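# Unload three plates from tray onto table with suction

## Task

Lift each of the three plates out of the tray and set it down on the table top, with no plate resting on another. The tray must be left as it was at the start. The plates have to stay in place on their own at the end, since anything the robot is still holding up does not count. Finish by releasing suction and pulling the arm away.

## Robot and tools

ROBOT. One six-joint arm (a UR7e-type) carries a vacuum cup, not fingers. Its reference point, the cup point, sits at the centre of the cup rim while the rim touches nothing. The cup points along the cup point's own +z axis. About 7 cm back from the rim the tool gets bulkier, with body and wrist camera sticking out up to roughly 8 cm sideways, so allow for that near the tray walls.

FRAMES. Results report poses in the scene frame: origin on the table surface right below the arm base, +z up, +y to the left when facing along +x. The base may sit slightly tilted. Reported position can be a little off, worse at long reach. Commands, however, are offsets in the cup point's own axes, not scene axes.

execute_actions. Argument actions is a list holding zero or one item. Empty list: no command, returns the current state with camera pictures. Action item: rows, a list of 1 to 15 rows, plus steps (4 to 15, default 15); each row drives one control step of 1/30 s and the final row repeats to fill the count. Wait item: only steps, up to 300, counted from the previous result, so your thinking time eats into it. Optional pictures (true/false) requests images.

ROW LAYOUT. Seven numbers, each in [-1, 1]: dx, dy, dz, rx, ry, rz, suction. The first six are a target offset for the cup point, expressed in its own axes, measured from its pose in the latest result that reported it (before any such result in the scene, or for a second call in the same reply, from where it is when the action begins). All rows share that same reference; they do not add up. Scale: 1.0 equals 0.6 m of travel or 180 degrees of turn; rx, ry, rz form one rotation vector. All zeros is not a hold: it pulls the arm back to the reference pose. Suction: 1 is full vacuum (about 55 kPa under ambient), fractions ask for part of it, 0.05 or less switches it off; the setting persists until changed.

MOTION LIMITS. Each step the commanded pose is clipped to 100 mm and 16 degrees from the measured pose, then joints are driven there with position taking priority over orientation. Motion lags commands by about 0.17 s. Once an action ends the arm only reaches the last clipped pose, so check the result and send the remainder next time. A result is taken 4 steps before an action ends; those leftover steps run while you reply. The simulation keeps running during your replies.

move. Argument target: one row as above (same offset rules). speed: path top speed in m/s, 0.002 to 0.5, default 0.25; rotation capped at twice that in rad/s. stop_force (optional, N, 9 to 40): the path halts when the wrist sensor feels that much extra resistance along the direction of travel for two steps, then the cup backs up two steps and holds. Use it only with slow, non-rotating moves, and omit it when lifting away from a surface. Unavailable in the first 0.2 s of a scene. The path is straight, lasts 0.5 to 10 s, ignores obstacles, and the suction value is applied at its start. The move: line reports the ending (done, contact, off_target, moving, held, fault) and limits (paced = pose clipped, held = some steps blocked, after which the arm may surge).

wait: seconds, 0 to 10; sends nothing new. zoom_image: camera (cam_high, cam_low, cam_wrist) and region [x0, y0, x1, y1] in that camera's pixels, at most 504 by 504. read_manual: returns licence text only. finished_scene: pass the current scene number; irreversible, and it grades the result.

RESULTS. The state line gives cup point position (m), orientation quaternion wxyz and velocities. suction_measured shows reached vacuum; part_present goes to 1 at 0.50 and back to 0 below 0.45. Wrist force and torque are in cup point axes; expect offsets up to about 4 N, noise, and saturation near 50 N; contact force points from the surface into the arm. pose unreachable and HELD mean the clearance check altered or blocked commands. Hand target shows where the controller is heading. MOTOR HOT warns of heating; OVER-TEMPERATURE FAULT means brakes until cool.

CAMERAS. cam_high and cam_low are fixed, 896x504; cam_wrist is a 616x616 fisheye on the tool. Calibration matrices were given and may be off by a couple of degrees and millimetres.

GRIPPING. Press the 29 mm rim flat against a smooth area of the plate with suction on, sealed all round; plate edges or gaps under the rim leak. Vacuum settles up to 0.15 below the command; the cup shortens up to about 10 mm. To release, rest the plate on the table, then turn suction off, and lift more than 15 mm. If the cup seals to the table, switch suction off.

AVOID. Joint torque at its limit (wrist joints 25.7 N m, others 138 N m) or any outside force of 150 N stops the arm for 10 s. The arm is stiff: aiming even slightly beyond a firm surface can trigger this, so approach slowly with stop_force. Do not drop, slam or shove plates, disturb the tray, or push anything off the table. Loose items may occasionally get nudged by outside pushes; check they stayed put before finishing.

Each tool is called after "Call:" in YAML: its name, and indented under it one key for each argument.

## Session

Call:
execute_actions:
  actions: []

Scene clock: 0.00 s of 7200.00 s.
end_effector_position=(+0.4298, -0.0084, +0.3181) suction_measured=0.00 part_present=0 end_effector_quat_wxyz=(+0.000, +0.009, +1.000, +0.001) end_effector_velocity=(-0.001, +0.000, -0.001) end_effector_angular_velocity=(+0.000, +0.002, +0.000)
Joint positions: [-0.317 -1.723  2.041 -1.89  -1.569 -0.318]
Joint velocities: [ 0.     0.     0.002 -0.    -0.     0.   ]
Wrist force (N, on the end effector, along its own x y z axes, offset not removed): no reading
Wrist torque (N m, same axes, about the end effector's origin, offset not removed): no reading
Hand target: +0.430, -0.008, +0.318; +0.000, +0.009, +1.000, +0.001
camera_calibration (this result's frames):
cam_wrist: T_world_to_cam=[[0.0277792, -0.999483, 0.0161728, -0.0228111], [-0.930235, -0.0199254, 0.366424, 0.289093], [-0.365912, -0.0252235, -0.930307, 0.559349], [0, 0, 0, 1]] pos_world=[0.474231, -0.00293029, 0.414805]

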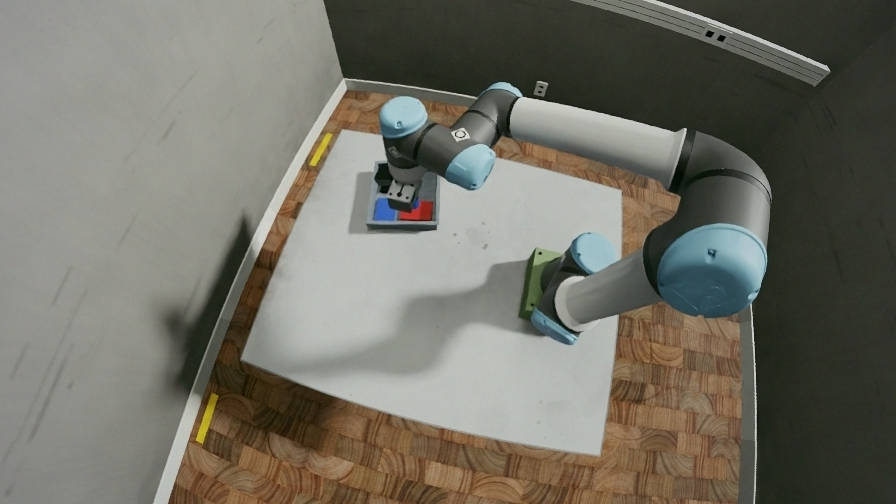

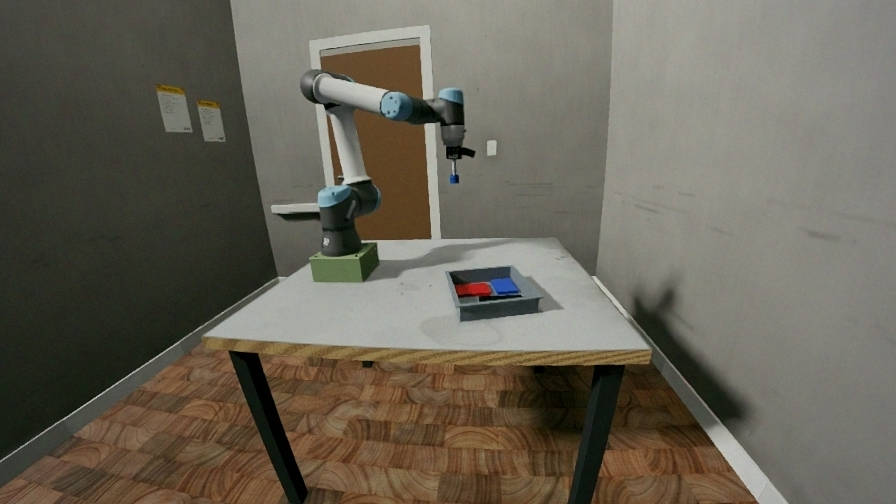

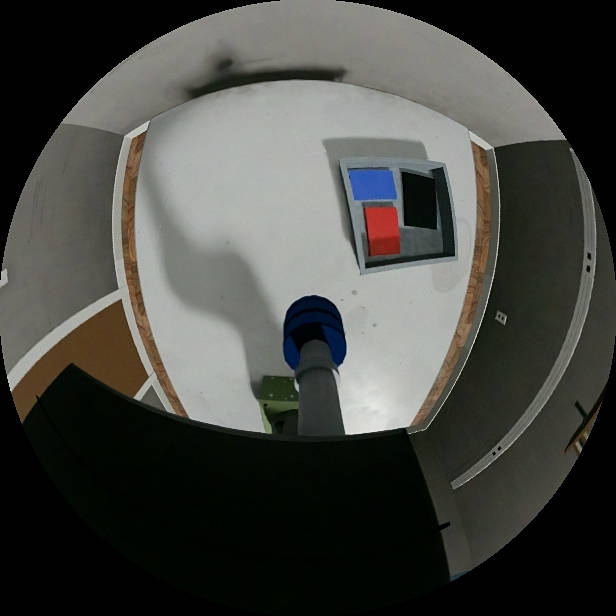

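Call:
zoom_image:
  camera: "cam_wrist"
  region: [320, 140, 480, 290]

Call:
zoom_image:
  camera: "cam_low"
  region: [420, 250, 580, 340]

Call:
zoom_image:
  camera: "cam_high"
  region: [340, 140, 480, 250]

Region (320, 140, 480, 290) of cam_wrist's 616x616 image, scaled by 3.150, with more detail than that image has; it fills the top 472 rows of this view, and the rest is white.

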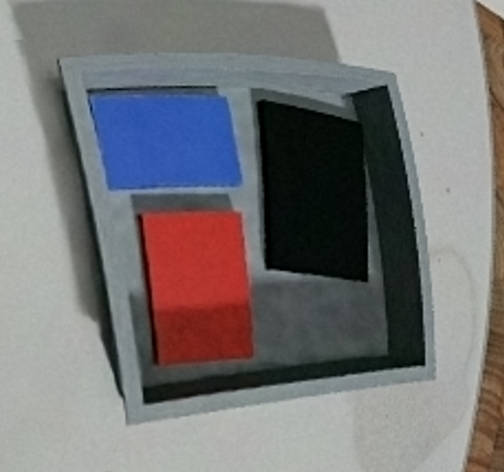

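Region (420, 250, 580, 340) of cam_low's 896x504 image, scaled by 3.150, with more detail than that image has; it fills the top 284 rows of this view, and the rest is white.

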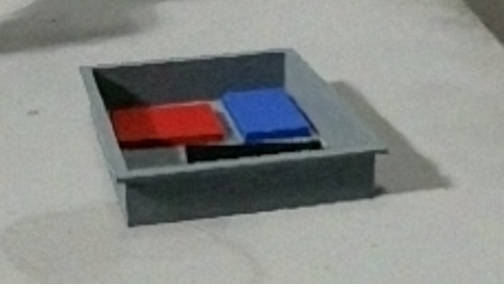

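Region (340, 140, 480, 250) of cam_high's 896x504 image, scaled by 3.600, with more detail than that image has; it fills the top 396 rows of this view, and the rest is white.

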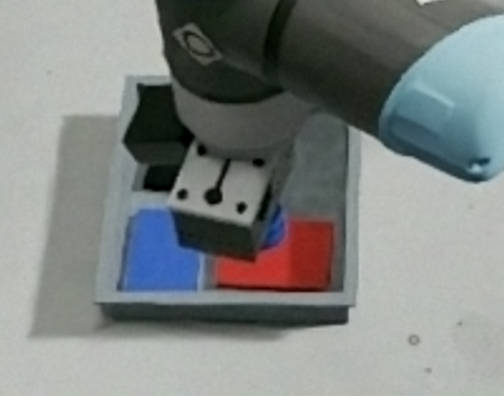

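Call:
zoom_image:
  camera: "cam_low"
  region: [440, 260, 500, 330]

Call:
zoom_image:
  camera: "cam_low"
  region: [490, 260, 550, 330]

Call:
zoom_image:
  camera: "cam_wrist"
  region: [330, 150, 410, 220]

Call:
zoom_image:
  camera: "cam_wrist"
  region: [390, 155, 470, 240]

Call:
zoom_image:
  camera: "cam_wrist"
  region: [345, 200, 425, 280]

Region (440, 260, 500, 330) of cam_low's 896x504 image, scaled by 7.200, with more detail than that image has; it fills the left 432 columns of this view, and the rest is white.

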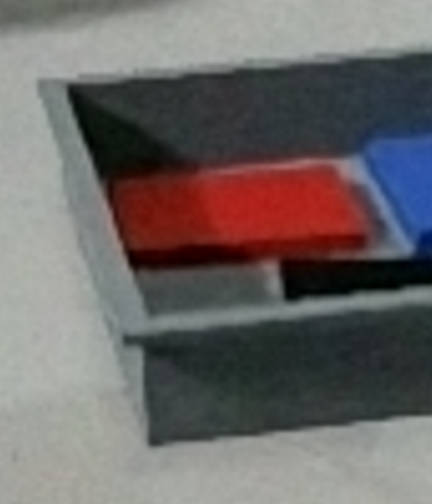

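Region (490, 260, 550, 330) of cam_low's 896x504 image, scaled by 7.200, with more detail than that image has; it fills the left 432 columns of this view, and the rest is white.

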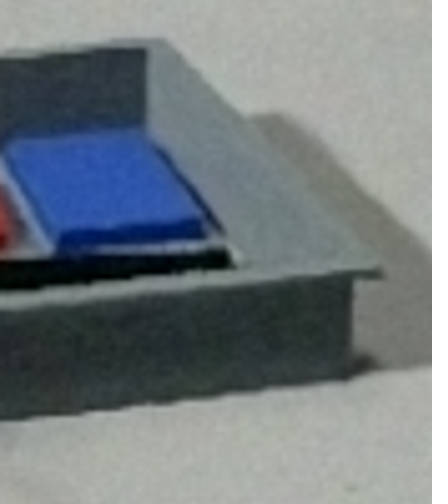

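Region (330, 150, 410, 220) of cam_wrist's 616x616 image, scaled by 6.300, with more detail than that image has; it fills the top 441 rows of this view, and the rest is white.

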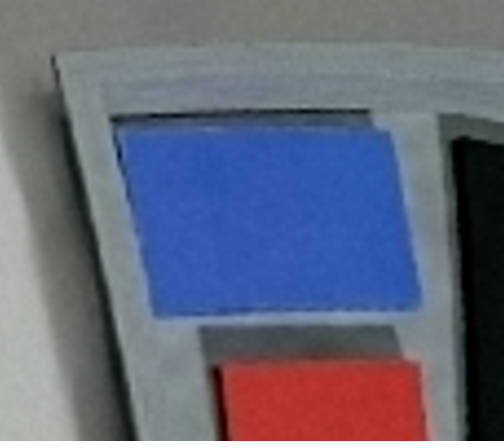

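Region (390, 155, 470, 240) of cam_wrist's 616x616 image, scaled by 5.929, with more detail than that image has; it fills the left 474 columns of this view, and the rest is white.

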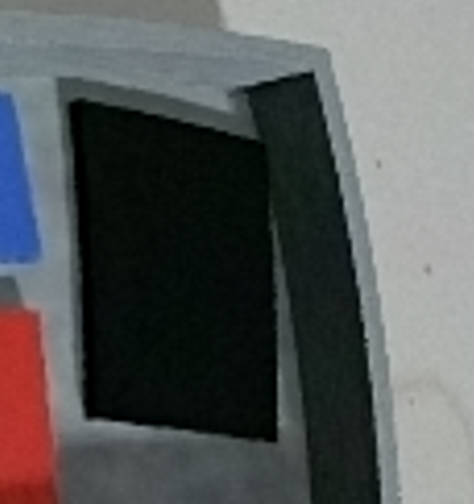

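Region (345, 200, 425, 280) of cam_wrist's 616x616 image, scaled by 6.300, with more detail than that image has.

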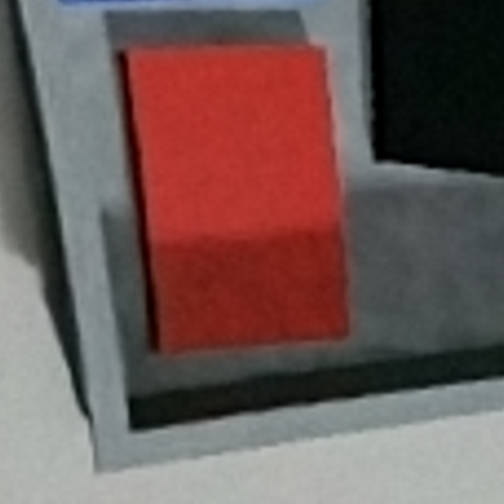

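Call:
move:
  target: [-0.1091, -0.2563, 0.5163, 0, 0, 0, 1]
  speed: 0.45

Call:
execute_actions:
  actions:
    - {"rows":[[0,0,-0.0003,0,0,0,1],[0,0,-0.0022,0,0,0,1],[0,0,-0.0068,0,0,0,1],[0,0,-0.0142,0,0,0,1],[0,0,-0.0245,0,0,0,1]],"steps":5}

Call:
execute_actions:
  actions:
    - {"rows":[[0,0.0003,-0.0342,0,0,0,1],[0,0.0021,-0.0482,0,0,0,1],[0,0.0064,-0.0627,0,0,0,1],[0,0.0140,-0.0768,0,0,0,1],[0,0.0250,-0.0893,0,0,0,1],[0,0.0394,-0.0996,0,0,0,1],[0,0.0568,-0.1070,0,0,0,1],[0,0.0767,-0.1116,0,0,0,1],[0,0.0983,-0.1135,0,0,0,1],[0,0.1208,-0.1138,0,0,0,1],[0,0.1433,-0.1135,0,0,0,1],[0,0.1650,-0.1115,0,0,0,1],[0,0.1848,-0.1068,0,0,0,1],[0,0.2023,-0.0991,0,0,0,1],[0,0.2167,-0.0884,0,0,0,1]],"steps":15}

Call:
execute_actions:
  actions:
    - {"rows":[[0,0.0973,0.0305,0,0,0,1],[0,0.1048,0.0450,0,0,0,1],[0,0.1092,0.0601,0,0,0,1],[0,0.1110,0.0746,0,0,0,1],[0,0.1113,0.0876,0,0,0,1],[0,0.1113,0.0983,0,0,0,1],[0,0.1113,0.1060,0,0,0,1],[0,0.1113,0.1107,0,0,0,1],[0,0.1113,0.1127,0,0,0,1],[0,0.1113,0.1130,0,0,0,1]],"steps":10}

Call:
move:
  target: [0, 0, 0.018, 0, 0, 0, 1]
  speed: 0.007
  stop_force: 9

Call:
execute_actions:
  actions:
    - {"rows":[[0,0,-0.0003,0,0,0,0],[0,0,-0.0022,0,0,0,0],[0,0,-0.0068,0,0,0,0],[0,0,-0.0142,0,0,0,0],[0,0,-0.0245,0,0,0,0]],"steps":5}

Call:
execute_actions:
  actions:
    - {"rows":[[-0.0002,-0.0002,-0.0342,0,0,0,0],[-0.0014,-0.0017,-0.0482,0,0,0,0],[-0.0043,-0.0053,-0.0627,0,0,0,0],[-0.0095,-0.0114,-0.0768,0,0,0,0],[-0.0169,-0.0205,-0.0893,0,0,0,0],[-0.0267,-0.0322,-0.0996,0,0,0,0],[-0.0384,-0.0465,-0.1070,0,0,0,0],[-0.0519,-0.0627,-0.1116,0,0,0,0],[-0.0665,-0.0804,-0.1135,0,0,0,0],[-0.0817,-0.0988,-0.1138,0,0,0,0],[-0.0969,-0.1172,-0.1135,0,0,0,0],[-0.1116,-0.1349,-0.1118,0,0,0,0],[-0.1250,-0.1511,-0.1077,0,0,0,0],[-0.1368,-0.1654,-0.1009,0,0,0,0],[-0.1465,-0.1772,-0.0916,0,0,0,0]],"steps":15}

Call:
execute_actions:
  actions:
    - {"rows":[[-0.0658,-0.0795,0.0261,0,0,0,1],[-0.0709,-0.0857,0.0388,0,0,0,1],[-0.0739,-0.0893,0.0520,0,0,0,1],[-0.0751,-0.0908,0.0648,0,0,0,1],[-0.0753,-0.0910,0.0761,0,0,0,1],[-0.0753,-0.0910,0.0854,0,0,0,1],[-0.0753,-0.0910,0.0922,0,0,0,1],[-0.0753,-0.0910,0.0963,0,0,0,1],[-0.0753,-0.0910,0.0981,0,0,0,1],[-0.0753,-0.0910,0.0983,0,0,0,1]],"steps":15}

Call:
execute_actions:
  actions:
    - {"steps":7}
  pictures: true

Scene clock: 26.03 s of 7200.00 s.
end_effector_position=(+0.4918, -0.1633, +0.0081) suction_measured=0.53 part_present=1 end_effector_quat_wxyz=(+0.000, +0.009, +1.000, +0.001) end_effector_velocity=(+0.002, -0.001, -0.002) end_effector_angular_velocity=(+0.000, -0.001, -0.000)
Joint positions: [-0.563 -0.957  2.119 -2.733 -1.569 -0.564]
Joint velocities: [ 0.     0.007 -0.005 -0.003  0.001  0.001]
Wrist force (N, on the end effector, along its own x y z axes, offset not removed): [2.5 -0.1 0.4]
Wrist torque (N m, same axes, about the end effector's origin, offset not removed): [-0.04 -0.32 -0.16]
Hand target: +0.492, -0.163, +0.008; +0.000, +0.009, +1.000, +0.001
Off the commanded pose: 0.001 m, 0 deg.
Kept back: nothing.
After step 90, 21.43 s passed at rest.
move: done; limits=paced
camera_calibration (this result's frames):
cam_wrist: T_world_to_cam=[[0.0277706, -0.999476, 0.016623, -0.174391], [-0.930305, -0.0197572, 0.366254, 0.457338], [-0.365734, -0.0256356, -0.930366, 0.289623], [0, 0, 0, 1]] pos_world=[0.536232, -0.157839, 0.104852]

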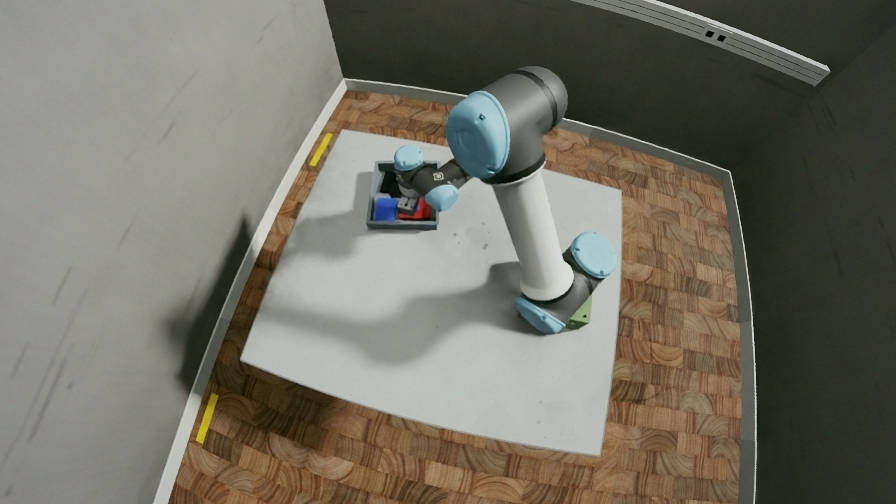

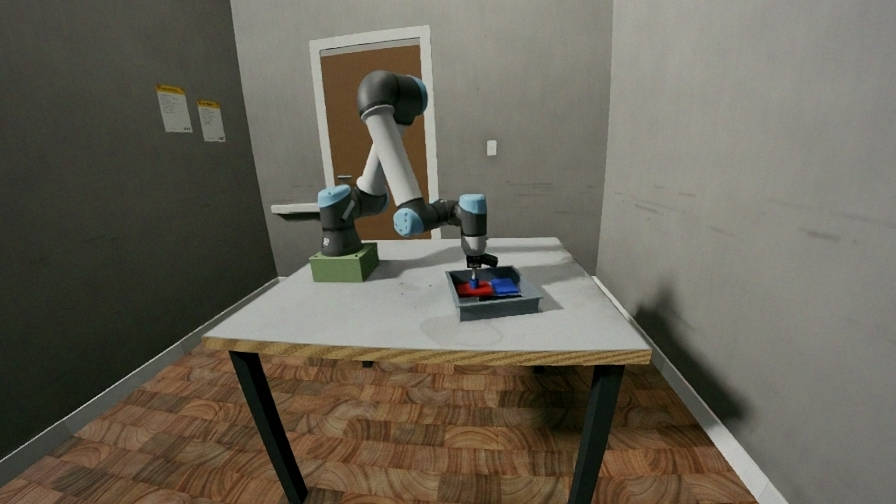

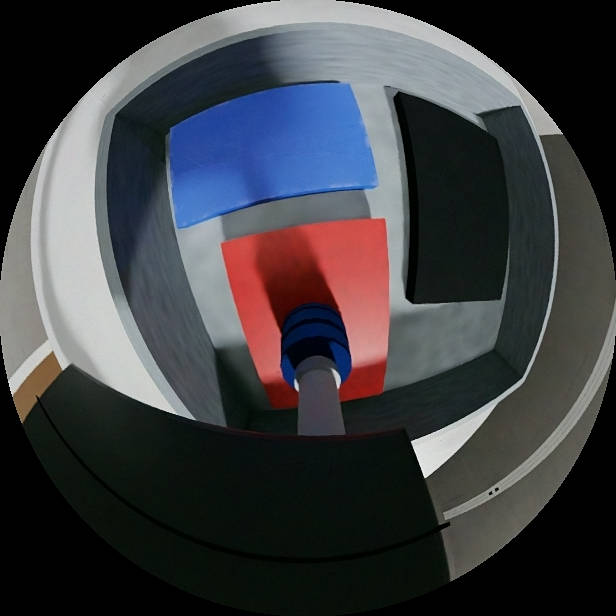

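Scene clock: 26.07 s of 7200.00 s.
end_effector_position=(+0.4918, -0.1634, +0.0081) suction_measured=0.59 part_present=1 end_effector_quat_wxyz=(+0.000, +0.009, +1.000, +0.001) end_effector_velocity=(+0.000, +0.000, -0.001) end_effector_angular_velocity=(+0.002, +0.001, +0.002)
Joint positions: [-0.563 -0.957  2.119 -2.734 -1.569 -0.564]
Joint velocities: [ 0.     0.003 -0.001 -0.001  0.001 -0.001]
Wrist force (N, on the end effector, along its own x y z axes, offset not removed): [3.2 -0.4 1.5]
Wrist torque (N m, same axes, about the end effector's origin, offset not removed): [-0.08 -0.52 -0.12]
Steps of this call (step 1: the first step of this action). Readings (end_effector_position | what the end effector reports):
1: the state above

Scene clock: 26.57 s of 7200.00 s.
end_effector_position=(+0.4929, -0.1272, +0.0646) suction_measured=0.95 part_present=1 end_effector_quat_wxyz=(+0.001, +0.008, +1.000, +0.001) end_effector_velocity=(-0.001, +0.279, +0.097) end_effector_angular_velocity=(+0.012, -0.004, +0.014)
Joint positions: [-0.501 -1.109  2.141 -2.606 -1.568 -0.502]
Joint velocities: [ 0.488 -0.338  0.174  0.165  0.011  0.474]
Wrist force (N, on the end effector, along its own x y z axes, offset not removed): [2.6 -2.6 0.5]
Wrist torque (N m, same axes, about the end effector's origin, offset not removed): [-0.32 -0.43 -0.07]
Off your previous action's commanded pose: 0.012 m, 0 deg at its last step (step 4 of this call).
Steps of this call (steps 1 to 4: the last 4 steps of your previous action; steps 5 to 15: the first 11 steps of this action, its rows measured from where the robot was after step 4). Readings (end_effector_position | what the end effector reports):
4: (+0.4919, -0.1634, +0.0105) | suction_measured=0.78 part_present=1
5: (+0.4919, -0.1634, +0.0128) | suction_measured=0.80 part_present=1
6: (+0.4919, -0.1634, +0.0162) | suction_measured=0.83 part_present=1
8: (+0.4921, -0.1626, +0.0259) | suction_measured=0.88 part_present=1
12: (+0.4927, -0.1502, +0.0508) | suction_measured=0.93 part_present=1
15: the state above

Scene clock: 26.90 s of 7200.00 s.
end_effector_position=(+0.4898, -0.0329, +0.0449) suction_measured=0.98 part_present=1 end_effector_quat_wxyz=(-0.001, +0.006, +1.000, +0.004) end_effector_velocity=(-0.007, +0.140, -0.196) end_effector_angular_velocity=(+0.005, +0.019, -0.000)
Joint positions: [-0.327 -1.085  2.194 -2.676 -1.564 -0.332]
Joint velocities: [ 0.275  0.488  0.07  -0.54  -0.001  0.275]
Wrist force (N, on the end effector, along its own x y z axes, offset not removed): [2.1 -1.7 1.8]
Wrist torque (N m, same axes, about the end effector's origin, offset not removed): [-0.31 -0.40 -0.28]
Off your previous action's commanded pose: 0.051 m, 0 deg at its last step (step 4 of this call).
Steps of this call (steps 1 to 4: the last 4 steps of your previous action; steps 5 to 10: the first 6 steps of this action, its rows measured from where the robot was after step 4). Readings (end_effector_position | what the end effector reports):
4: (+0.4923, -0.0842, +0.0703) | suction_measured=0.96 part_present=1
5: (+0.4920, -0.0732, +0.0692) | suction_measured=0.96 part_present=1
6: (+0.4916, -0.0628, +0.0665) | suction_measured=0.96 part_present=1
8: (+0.4905, -0.0450, +0.0573) | suction_measured=0.98 part_present=1
10: the state above

Scene clock: 28.47 s of 7200.00 s.
end_effector_position=(+0.4919, -0.0170, +0.0001) suction_measured=0.99 part_present=1 end_effector_quat_wxyz=(-0.000, +0.007, +1.000, +0.003) end_effector_velocity=(+0.001, +0.000, +0.002) end_effector_angular_velocity=(+0.001, +0.001, -0.001)
Joint positions: [-0.293 -0.964  2.193 -2.799 -1.566 -0.297]
Joint velocities: [ 0.    -0.004 -0.002  0.007  0.     0.001]
Wrist force (N, on the end effector, along its own x y z axes, offset not removed): [2.8 -0.5 -19.1]
Wrist torque (N m, same axes, about the end effector's origin, offset not removed): [-0.12 -0.42 -0.16]
Hand target: +0.492, -0.017, +0.000; -0.000, +0.007, +1.000, +0.003
Off your previous action's commanded pose: 0.019 m, 0 deg at its last step (step 4 of this call).
Off the commanded pose: 0.007 m, 0 deg.
Kept back: nothing.
move: contact
camera_calibration (this result's frames):
cam_wrist: T_world_to_cam=[[0.0309866, -0.999439, 0.012732, -0.0296164], [-0.93, -0.0241615, 0.366764, 0.463044], [-0.36625, -0.0232055, -0.930227, 0.286219], [0, 0, 0, 1]] pos_world=[0.536377, -0.0117701, 0.0967982]

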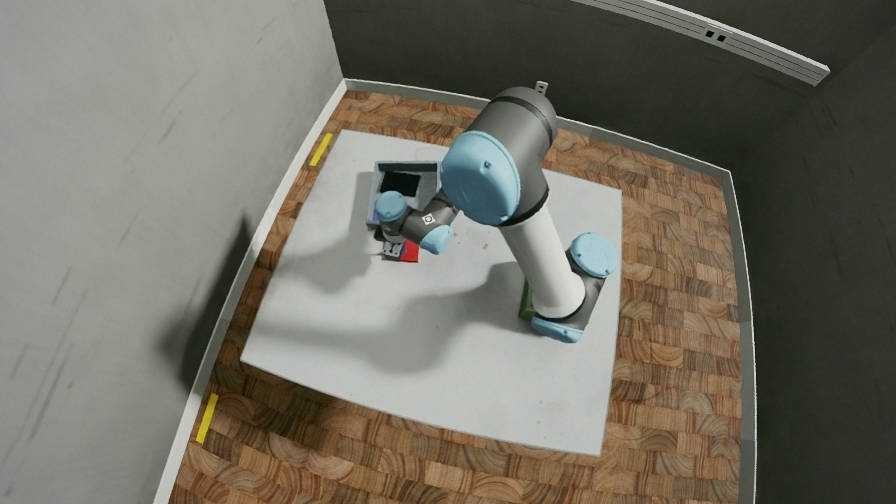

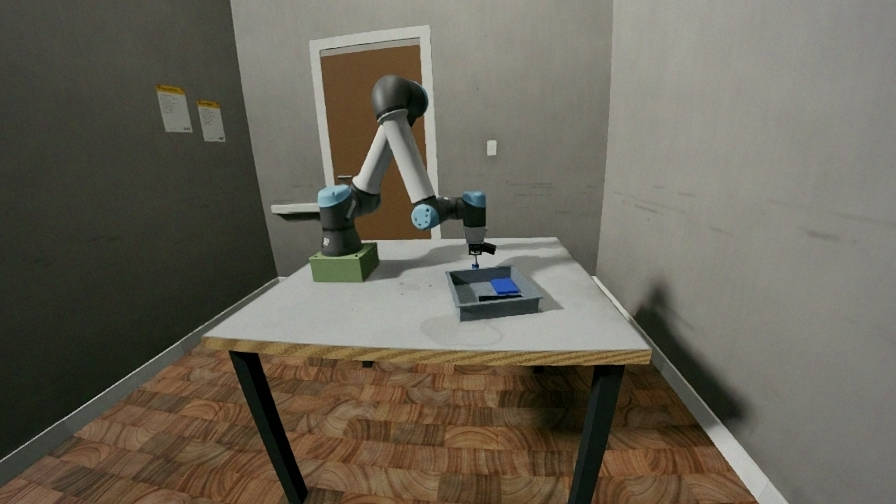

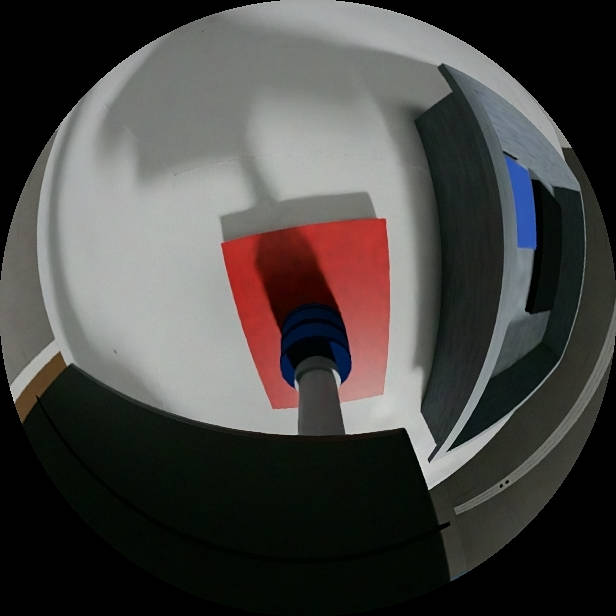

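Scene clock: 28.50 s of 7200.00 s.
end_effector_position=(+0.4919, -0.0170, +0.0002) suction_measured=0.00 part_present=0 end_effector_quat_wxyz=(-0.000, +0.007, +1.000, +0.003) end_effector_velocity=(+0.000, +0.000, +0.002) end_effector_angular_velocity=(-0.000, -0.002, +0.000)
Joint positions: [-0.293 -0.964  2.193 -2.799 -1.566 -0.297]
Joint velocities: [ 0.    -0.006  0.001  0.004  0.     0.   ]
Wrist force (N, on the end effector, along its own x y z axes, offset not removed): [4.0 0.1 -23.9]
Wrist torque (N m, same axes, about the end effector's origin, offset not removed): [-0.03 -0.52 -0.29]
Steps of this call (step 1: the first step of this action). Readings (end_effector_position | what the end effector reports):
1: the state above

Scene clock: 29.00 s of 7200.00 s.
end_effector_position=(+0.5156, -0.0481, +0.0591) suction_measured=0.00 part_present=0 end_effector_quat_wxyz=(+0.003, +0.008, +1.000, +0.001) end_effector_velocity=(+0.170, -0.240, +0.112) end_effector_angular_velocity=(-0.007, -0.005, -0.013)
Joint positions: [-0.337 -1.083  2.12  -2.614 -1.566 -0.339]
Joint velocities: [-0.33   0.011 -0.583  0.566 -0.003 -0.317]
Wrist force (N, on the end effector, along its own x y z axes, offset not removed): [3.0 -0.2 0.4]
Wrist torque (N m, same axes, about the end effector's origin, offset not removed): [-0.03 -0.53 -0.13]
Off your previous action's commanded pose: 0.012 m, 0 deg at its last step (step 4 of this call).
Steps of this call (steps 1 to 4: the last 4 steps of your previous action; steps 5 to 15: the first 11 steps of this action, its rows measured from where the robot was after step 4). Readings (end_effector_position | what the end effector reports):
4: (+0.4918, -0.0170, +0.0024) | suction_measured=0.00 part_present=0
5: (+0.4918, -0.0170, +0.0047) | suction_measured=0.00 part_present=0
6: (+0.4919, -0.0170, +0.0080) | suction_measured=0.00 part_present=0
8: (+0.4926, -0.0178, +0.0178) | suction_measured=0.00 part_present=0
12: (+0.5015, -0.0285, +0.0441) | suction_measured=0.00 part_present=0
15: the state above

Scene clock: 29.50 s of 7200.00 s.
end_effector_position=(+0.5812, -0.1368, +0.0195) suction_measured=0.00 part_present=0 end_effector_quat_wxyz=(+0.003, +0.008, +1.000, +0.001) end_effector_velocity=(+0.033, -0.027, -0.099) end_effector_angular_velocity=(+0.006, +0.006, +0.002)
Joint positions: [-0.44  -0.885  1.887 -2.58  -1.566 -0.441]
Joint velocities: [-0.017  0.26  -0.126 -0.126  0.003 -0.02 ]
Wrist force (N, on the end effector, along its own x y z axes, offset not removed): [3.7 -1.7 1.5]
Wrist torque (N m, same axes, about the end effector's origin, offset not removed): [-0.25 -0.56 -0.19]
Off your previous action's commanded pose: 0.055 m, 0 deg at its last step (step 4 of this call).
Steps of this call (steps 1 to 4: the last 4 steps of your previous action; steps 5 to 15: the first 11 steps of this action, its rows measured from where the robot was after step 4). Readings (end_effector_position | what the end effector reports):
4: (+0.5416, -0.0846, +0.0669) | suction_measured=0.00 part_present=0
5: (+0.5483, -0.0938, +0.0663) | suction_measured=0.00 part_present=0
6: (+0.5546, -0.1027, +0.0646) | suction_measured=0.00 part_present=0
8: (+0.5649, -0.1175, +0.0572) | suction_measured=0.00 part_present=0
12: (+0.5769, -0.1326, +0.0335) | suction_measured=0.00 part_present=0
15: the state above

Scene clock: 29.73 s of 7200.00 s.
end_effector_position=(+0.5853, -0.1396, +0.0095) suction_measured=0.28 part_present=0 end_effector_quat_wxyz=(+0.003, +0.008, +1.000, +0.001) end_effector_velocity=(+0.006, -0.004, -0.013) end_effector_angular_velocity=(-0.000, +0.000, +0.001)
Joint positions: [-0.441 -0.858  1.871 -2.591 -1.566 -0.443]
Joint velocities: [-0.001  0.036 -0.023 -0.013 -0.001 -0.002]
Wrist force (N, on the end effector, along its own x y z axes, offset not removed): [2.0 0.2 2.8]
Wrist torque (N m, same axes, about the end effector's origin, offset not removed): [0.02 -0.37 -0.29]
Hand target: +0.586, -0.140, +0.008; +0.003, +0.008, +1.000, +0.001
Off the commanded pose: 0.002 m, 0 deg.
Kept back: nothing.
Steps of this call (steps 1 to 4: the last 4 steps of your previous action; steps 5 to 7: nothing new was sent). Readings (end_effector_position | what the end effector reports):
1: (+0.5823, -0.1376, +0.0166) | suction_measured=0.00 part_present=0
2: (+0.5831, -0.1382, +0.0144) | suction_measured=0.04 part_present=0
4: (+0.5844, -0.1390, +0.0116) | suction_measured=0.10 part_present=0
7: the state above
camera_calibration (this result's frames):
cam_wrist: T_world_to_cam=[[0.0287834, -0.999449, 0.0165494, -0.153904], [-0.932584, -0.0208908, 0.360349, 0.545542], [-0.359805, -0.0258058, -0.932671, 0.32224], [0, 0, 0, 1]] pos_world=[0.629137, -0.134107, 0.106505]

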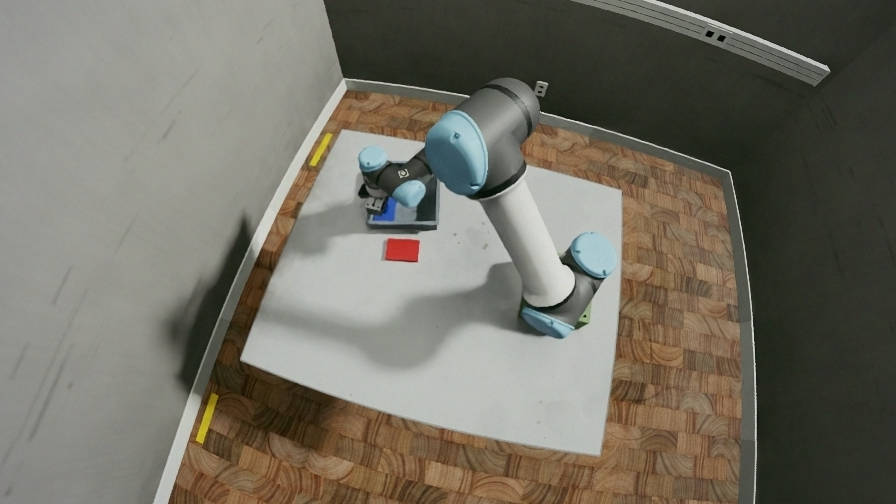

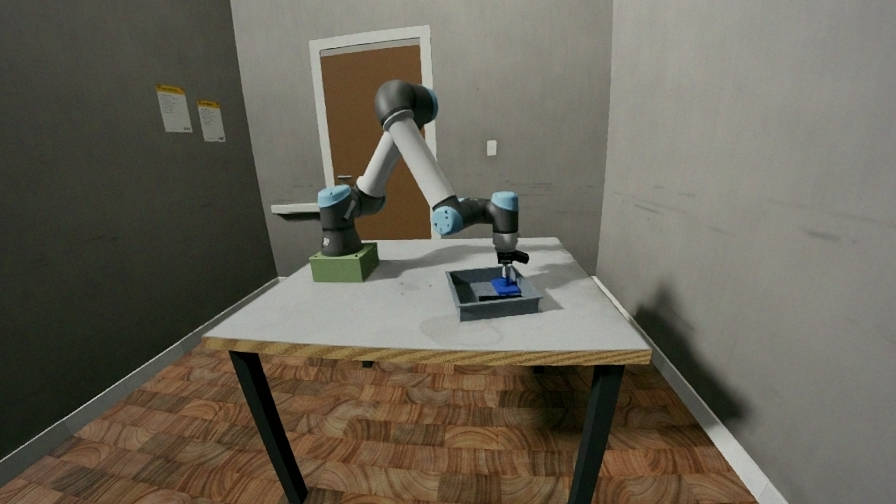

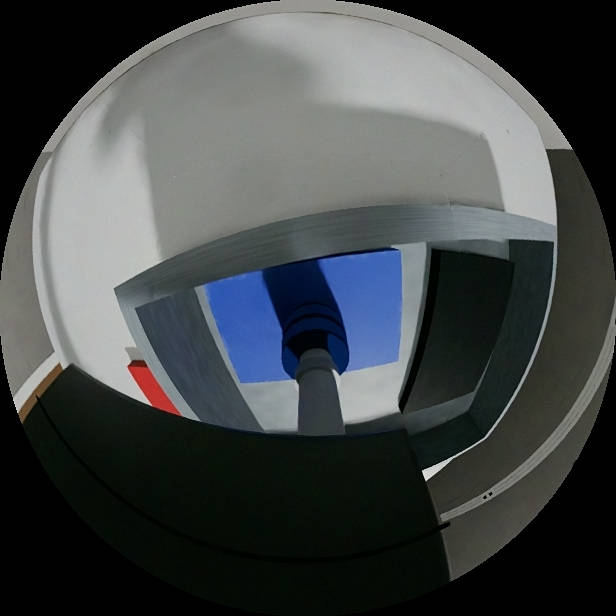

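Call:
execute_actions:
  actions:
    - {"rows":[[0,0,0,0,0,0,1],[0,0,-0.002,0,0,0,1],[0,0,-0.007,0,0,0,1],[0,0,-0.014,0,0,0,1],[0,0,-0.025,0,0,0,1],[0,0,-0.037,0,0,0,1]],"steps":6}

Call:
execute_actions:
  actions:
    - {"rows":[[0,0,-0.045,0,0,0,1],[0,0,-0.06,0,0,0,1],[0,0,-0.074,0,0,0,1],[0,0,-0.086,0,0,0,1],[-0.003,0.001,-0.096,0,0,0,1],[-0.008,0.002,-0.104,0,0,0,1],[-0.016,0.005,-0.108,0,0,0,1],[-0.029,0.008,-0.11,0,0,0,1],[-0.044,0.013,-0.111,0,0,0,1],[-0.062,0.018,-0.111,0,0,0,1],[-0.082,0.024,-0.11,0,0,0,1],[-0.102,0.03,-0.108,0,0,0,1],[-0.122,0.035,-0.104,0,0,0,1],[-0.14,0.041,-0.096,0,0,0,1],[-0.156,0.045,-0.085,0,0,0,1]],"steps":15}

Call:
execute_actions:
  actions:
    - {"rows":[[-0.092,0.027,0.032,0,0,0,1],[-0.1,0.029,0.047,0,0,0,1],[-0.106,0.031,0.063,0,0,0,1],[-0.108,0.031,0.078,0,0,0,1],[-0.108,0.031,0.091,0,0,0,1],[-0.108,0.031,0.102,0,0,0,1],[-0.108,0.031,0.11,0,0,0,1],[-0.108,0.031,0.115,0,0,0,1],[-0.108,0.031,0.117,0,0,0,1]],"steps":10}

Call:
move:
  target: [0,0,0.025,0,0,0,1]
  speed: 0.007
  stop_force: 9

Call:
execute_actions:
  actions:
    - {"rows":[[0,0,0,0,0,0,0],[0,0,-0.002,0,0,0,0],[0,0,-0.007,0,0,0,0],[0,0,-0.014,0,0,0,0],[0,0,-0.025,0,0,0,0]],"steps":5}

Call:
execute_actions:
  actions:
    - {"rows":[[0,0,-0.034,0,0,0,0],[0.002,-0.002,-0.048,0,0,0,0],[0.005,-0.007,-0.063,0,0,0,0],[0.012,-0.014,-0.077,0,0,0,0],[0.021,-0.026,-0.089,0,0,0,0],[0.033,-0.04,-0.1,0,0,0,0],[0.048,-0.058,-0.107,0,0,0,0],[0.064,-0.079,-0.112,0,0,0,0],[0.082,-0.101,-0.114,0,0,0,0],[0.101,-0.124,-0.114,0,0,0,0],[0.12,-0.147,-0.114,0,0,0,0],[0.138,-0.169,-0.112,0,0,0,0],[0.154,-0.19,-0.108,0,0,0,0],[0.167,-0.208,-0.101,0,0,0,0],[0.177,-0.222,-0.092,0,0,0,0]],"steps":15}

Call:
execute_actions:
  actions:
    - {"rows":[[0.075,-0.099,0.025,0,0,0,1],[0.079,-0.106,0.037,0,0,0,1],[0.081,-0.11,0.05,0,0,0,1],[0.082,-0.112,0.062,0,0,0,1],[0.082,-0.112,0.073,0,0,0,1],[0.082,-0.112,0.082,0,0,0,1],[0.082,-0.112,0.088,0,0,0,1],[0.082,-0.112,0.092,0,0,0,1],[0.082,-0.112,0.094,0,0,0,1]],"steps":15}

Call:
execute_actions:
  actions:
    - {"steps":6}
  pictures: true

Scene clock: 30.70 s of 7200.00 s.
end_effector_position=(+0.5859, -0.1400, +0.0084) suction_measured=0.98 part_present=1 end_effector_quat_wxyz=(+0.003, +0.008, +1.000, +0.001) end_effector_velocity=(-0.000, +0.002, +0.010) end_effector_angular_velocity=(-0.005, -0.011, +0.002)
Joint positions: [-0.441 -0.855  1.869 -2.593 -1.566 -0.443]
Joint velocities: [ 0.002 -0.023  0.011 -0.     0.    -0.   ]
Wrist force (N, on the end effector, along its own x y z axes, offset not removed): [2.2 -0.4 2.0]
Wrist torque (N m, same axes, about the end effector's origin, offset not removed): [-0.06 -0.27 -0.13]
Steps of this call (steps 1 to 27: nothing new was sent; steps 28 to 29: the first 2 steps of this action). Readings (end_effector_position | what the end effector reports):
28: (+0.5859, -0.1400, +0.0082) | suction_measured=0.96 part_present=1
29: the state above

Scene clock: 31.20 s of 7200.00 s.
end_effector_position=(+0.5998, -0.1351, +0.0716) suction_measured=0.98 part_present=1 end_effector_quat_wxyz=(+0.004, +0.008, +1.000, +0.001) end_effector_velocity=(+0.166, +0.060, +0.082) end_effector_angular_velocity=(+0.005, -0.006, +0.007)
Joint positions: [-0.424 -0.962  1.825 -2.443 -1.566 -0.425]
Joint velocities: [ 0.207  0.089 -0.493  0.4    0.006  0.2  ]
Wrist force (N, on the end effector, along its own x y z axes, offset not removed): [2.3 -1.4 -0.8]
Wrist torque (N m, same axes, about the end effector's origin, offset not removed): [-0.27 -0.30 -0.18]
Off your previous action's commanded pose: 0.018 m, 0 deg at its last step (step 4 of this call).
Steps of this call (steps 1 to 4: the last 4 steps of your previous action; steps 5 to 15: the first 11 steps of this action, its rows measured from where the robot was after step 4). Readings (end_effector_position | what the end effector reports):
4: (+0.5855, -0.1398, +0.0138) | suction_measured=0.98 part_present=1
5: (+0.5855, -0.1398, +0.0173) | suction_measured=0.98 part_present=1
6: (+0.5855, -0.1398, +0.0219) | suction_measured=0.98 part_present=1
8: (+0.5856, -0.1399, +0.0338) | suction_measured=0.98 part_present=1
12: (+0.5886, -0.1391, +0.0597) | suction_measured=0.98 part_present=1
15: the state above

Scene clock: 31.53 s of 7200.00 s.
end_effector_position=(+0.6760, -0.1092, +0.0503) suction_measured=0.99 part_present=1 end_effector_quat_wxyz=(+0.008, +0.007, +1.000, +0.001) end_effector_velocity=(+0.133, +0.037, -0.218) end_effector_angular_velocity=(+0.008, +0.020, -0.001)
Joint positions: [-0.34  -0.811  1.603 -2.379 -1.564 -0.344]
Joint velocities: [ 0.122  0.581 -0.416 -0.144 -0.002  0.123]
Wrist force (N, on the end effector, along its own x y z axes, offset not removed): [1.0 0.2 -0.1]
Wrist torque (N m, same axes, about the end effector's origin, offset not removed): [0.00 -0.26 -0.13]
Off your previous action's commanded pose: 0.051 m, 0 deg at its last step (step 4 of this call).
Steps of this call (steps 1 to 4: the last 4 steps of your previous action; steps 5 to 10: the first 6 steps of this action, its rows measured from where the robot was after step 4). Readings (end_effector_position | what the end effector reports):
4: (+0.6305, -0.1242, +0.0763) | suction_measured=0.98 part_present=1
5: (+0.6397, -0.1212, +0.0752) | suction_measured=0.98 part_present=1
6: (+0.6488, -0.1181, +0.0728) | suction_measured=0.99 part_present=1
8: (+0.6647, -0.1126, +0.0638) | suction_measured=0.99 part_present=1
10: the state above

Scene clock: 33.40 s of 7200.00 s.
end_effector_position=(+0.6947, -0.1063, +0.0014) suction_measured=0.99 part_present=1 end_effector_quat_wxyz=(+0.006, +0.008, +1.000, +0.001) end_effector_velocity=(-0.001, +0.001, +0.001) end_effector_angular_velocity=(+0.001, +0.003, -0.000)
Joint positions: [-0.326 -0.696  1.537 -2.424 -1.565 -0.329]
Joint velocities: [ 0.001 -0.002 -0.     0.006 -0.     0.001]
Wrist force (N, on the end effector, along its own x y z axes, offset not removed): [0.9 0.3 -12.1]
Wrist torque (N m, same axes, about the end effector's origin, offset not removed): [-0.01 -0.21 -0.13]
Hand target: +0.695, -0.106, +0.002; +0.006, +0.008, +1.000, +0.001
Off your previous action's commanded pose: 0.019 m, 0 deg at its last step (step 4 of this call).
Off the commanded pose: 0.009 m, 0 deg.
Kept back: nothing.
move: contact
camera_calibration (this result's frames):
cam_wrist: T_world_to_cam=[[0.0299622, -0.999419, 0.0162562, -0.124407], [-0.934219, -0.0222168, 0.356008, 0.652222], [-0.35544, -0.0258536, -0.934342, 0.351854], [0, 0, 0, 1]] pos_world=[0.738108, -0.100747, 0.0985777]

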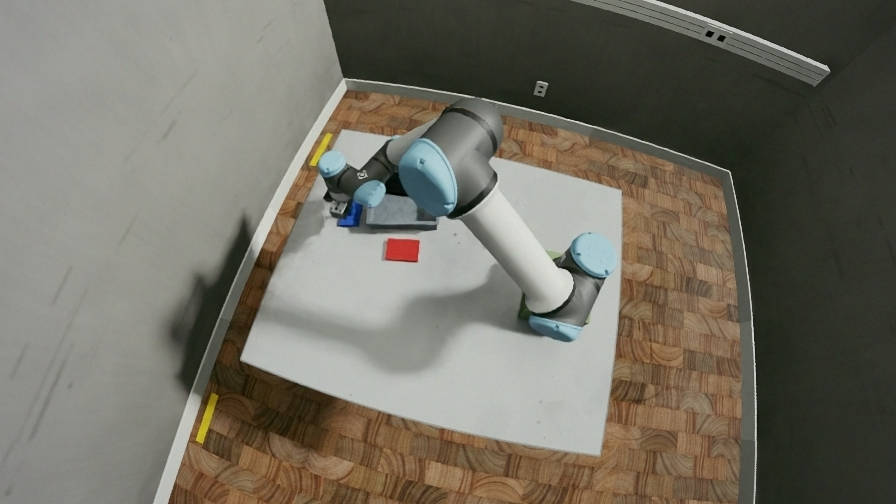

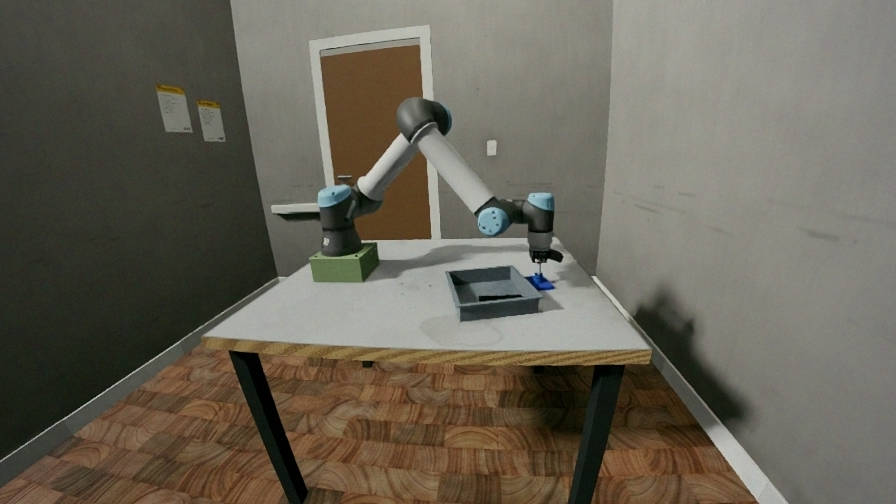

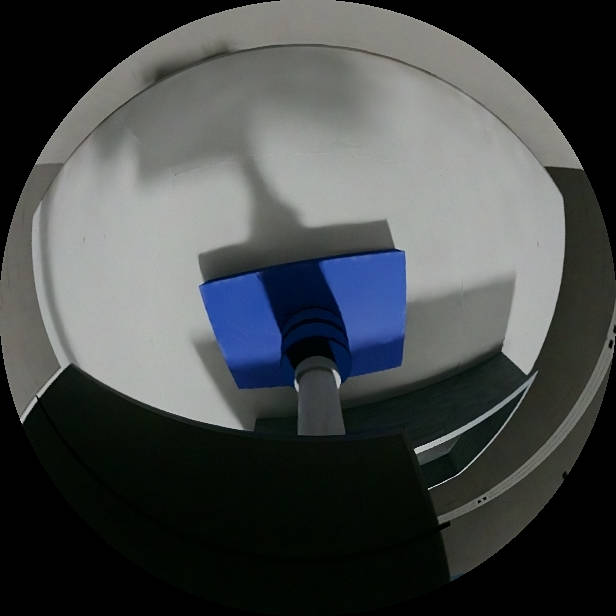

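Scene clock: 33.43 s of 7200.00 s.
end_effector_position=(+0.6947, -0.1063, +0.0014) suction_measured=0.00 part_present=0 end_effector_quat_wxyz=(+0.006, +0.008, +1.000, +0.001) end_effector_velocity=(+0.000, -0.001, +0.003) end_effector_angular_velocity=(-0.000, -0.000, -0.001)
Joint positions: [-0.326 -0.696  1.537 -2.424 -1.565 -0.329]
Joint velocities: [-0.001 -0.005  0.     0.004 -0.    -0.   ]
Wrist force (N, on the end effector, along its own x y z axes, offset not removed): [2.1 -1.2 -16.0]
Wrist torque (N m, same axes, about the end effector's origin, offset not removed): [-0.13 -0.36 -0.11]
Steps of this call (step 1: the first step of this action). Readings (end_effector_position | what the end effector reports):
1: the state above

Scene clock: 33.93 s of 7200.00 s.
end_effector_position=(+0.6654, -0.1430, +0.0582) suction_measured=0.00 part_present=0 end_effector_quat_wxyz=(+0.005, +0.008, +1.000, +0.000) end_effector_velocity=(-0.229, -0.280, +0.092) end_effector_angular_velocity=(-0.009, +0.022, -0.019)
Joint positions: [-0.392 -0.83   1.612 -2.363 -1.566 -0.394]
Joint velocities: [-0.518 -0.43   0.535 -0.086 -0.012 -0.499]
Wrist force (N, on the end effector, along its own x y z axes, offset not removed): [2.8 1.3 0.9]
Wrist torque (N m, same axes, about the end effector's origin, offset not removed): [0.06 -0.51 -0.20]
Off your previous action's commanded pose: 0.013 m, 0 deg at its last step (step 4 of this call).
Steps of this call (steps 1 to 4: the last 4 steps of your previous action; steps 5 to 15: the first 11 steps of this action, its rows measured from where the robot was after step 4). Readings (end_effector_position | what the end effector reports):
4: (+0.6947, -0.1063, +0.0037) | suction_measured=0.00 part_present=0
5: (+0.6946, -0.1063, +0.0061) | suction_measured=0.00 part_present=0
6: (+0.6946, -0.1062, +0.0096) | suction_measured=0.00 part_present=0
8: (+0.6939, -0.1071, +0.0196) | suction_measured=0.00 part_present=0
12: (+0.6840, -0.1198, +0.0447) | suction_measured=0.00 part_present=0
15: the state above

Scene clock: 34.43 s of 7200.00 s.
end_effector_position=(+0.5801, -0.2476, +0.0166) suction_measured=0.00 part_present=0 end_effector_quat_wxyz=(+0.001, +0.010, +1.000, +0.000) end_effector_velocity=(-0.018, -0.036, -0.088) end_effector_angular_velocity=(-0.002, -0.017, +0.006)
Joint positions: [-0.599 -0.831  1.776 -2.518 -1.569 -0.597]
Joint velocities: [-0.067  0.167  0.017 -0.198  0.009 -0.073]
Wrist force (N, on the end effector, along its own x y z axes, offset not removed): [3.1 -2.8 2.3]
Wrist torque (N m, same axes, about the end effector's origin, offset not removed): [-0.44 -0.47 -0.19]
Off your previous action's commanded pose: 0.068 m, 0 deg at its last step (step 4 of this call).
Steps of this call (steps 1 to 4: the last 4 steps of your previous action; steps 5 to 15: the first 11 steps of this action, its rows measured from where the robot was after step 4). Readings (end_effector_position | what the end effector reports):
4: (+0.6292, -0.1856, +0.0632) | suction_measured=0.00 part_present=0
5: (+0.6199, -0.1964, +0.0618) | suction_measured=0.00 part_present=0
6: (+0.6113, -0.2065, +0.0591) | suction_measured=0.00 part_present=0
8: (+0.5975, -0.2235, +0.0509) | suction_measured=0.00 part_present=0
12: (+0.5834, -0.2422, +0.0291) | suction_measured=0.00 part_present=0
15: the state above

Scene clock: 34.63 s of 7200.00 s.
end_effector_position=(+0.5788, -0.2511, +0.0082) suction_measured=0.25 part_present=0 end_effector_quat_wxyz=(+0.002, +0.010, +1.000, +0.000) end_effector_velocity=(-0.002, -0.006, -0.015) end_effector_angular_velocity=(-0.001, -0.004, +0.000)
Joint positions: [-0.605 -0.815  1.777 -2.537 -1.568 -0.604]
Joint velocities: [-0.01   0.031 -0.001 -0.033  0.001 -0.01 ]
Wrist force (N, on the end effector, along its own x y z axes, offset not removed): [1.9 -0.7 -0.9]
Wrist torque (N m, same axes, about the end effector's origin, offset not removed): [-0.21 -0.33 -0.18]
Hand target: +0.579, -0.252, +0.007; +0.002, +0.010, +1.000, +0.000
Off the commanded pose: 0.002 m, 0 deg.
Kept back: nothing.
Steps of this call (steps 1 to 4: the last 4 steps of your previous action; steps 5 to 6: nothing new was sent). Readings (end_effector_position | what the end effector reports):
1: (+0.5796, -0.2486, +0.0141) | suction_measured=0.03 part_present=0
2: (+0.5793, -0.2494, +0.0121) | suction_measured=0.04 part_present=0
4: (+0.5790, -0.2505, +0.0096) | suction_measured=0.11 part_present=0
6: the state above
camera_calibration (this result's frames):
cam_wrist: T_world_to_cam=[[0.0262269, -0.999501, 0.0176275, -0.26359], [-0.931658, -0.0180467, 0.362887, 0.537793], [-0.362388, -0.0259402, -0.931666, 0.317224], [0, 0, 0, 1]] pos_world=[0.62291, -0.245525, 0.105035]

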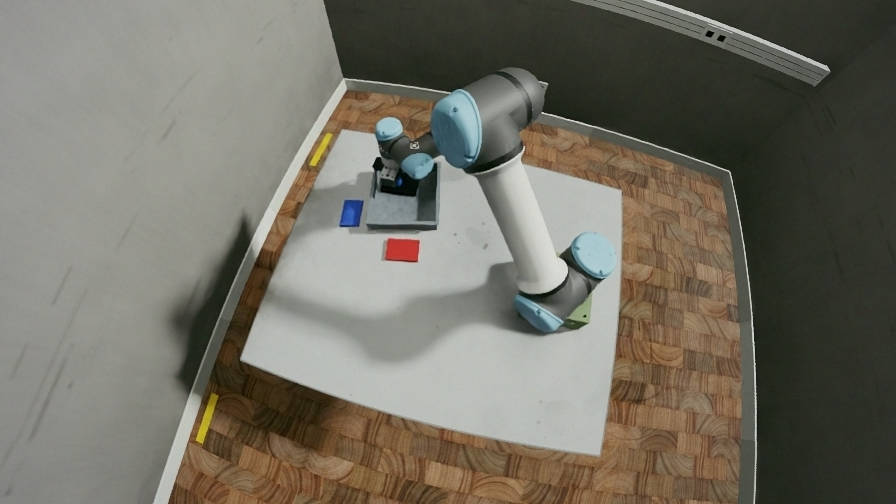

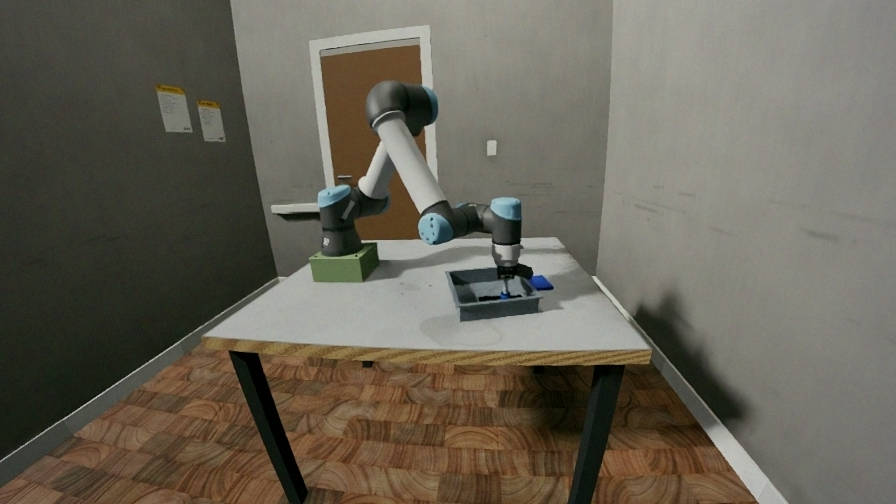

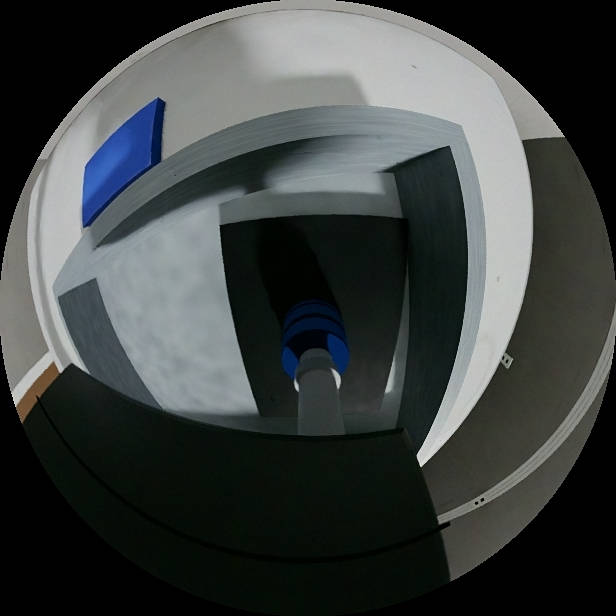

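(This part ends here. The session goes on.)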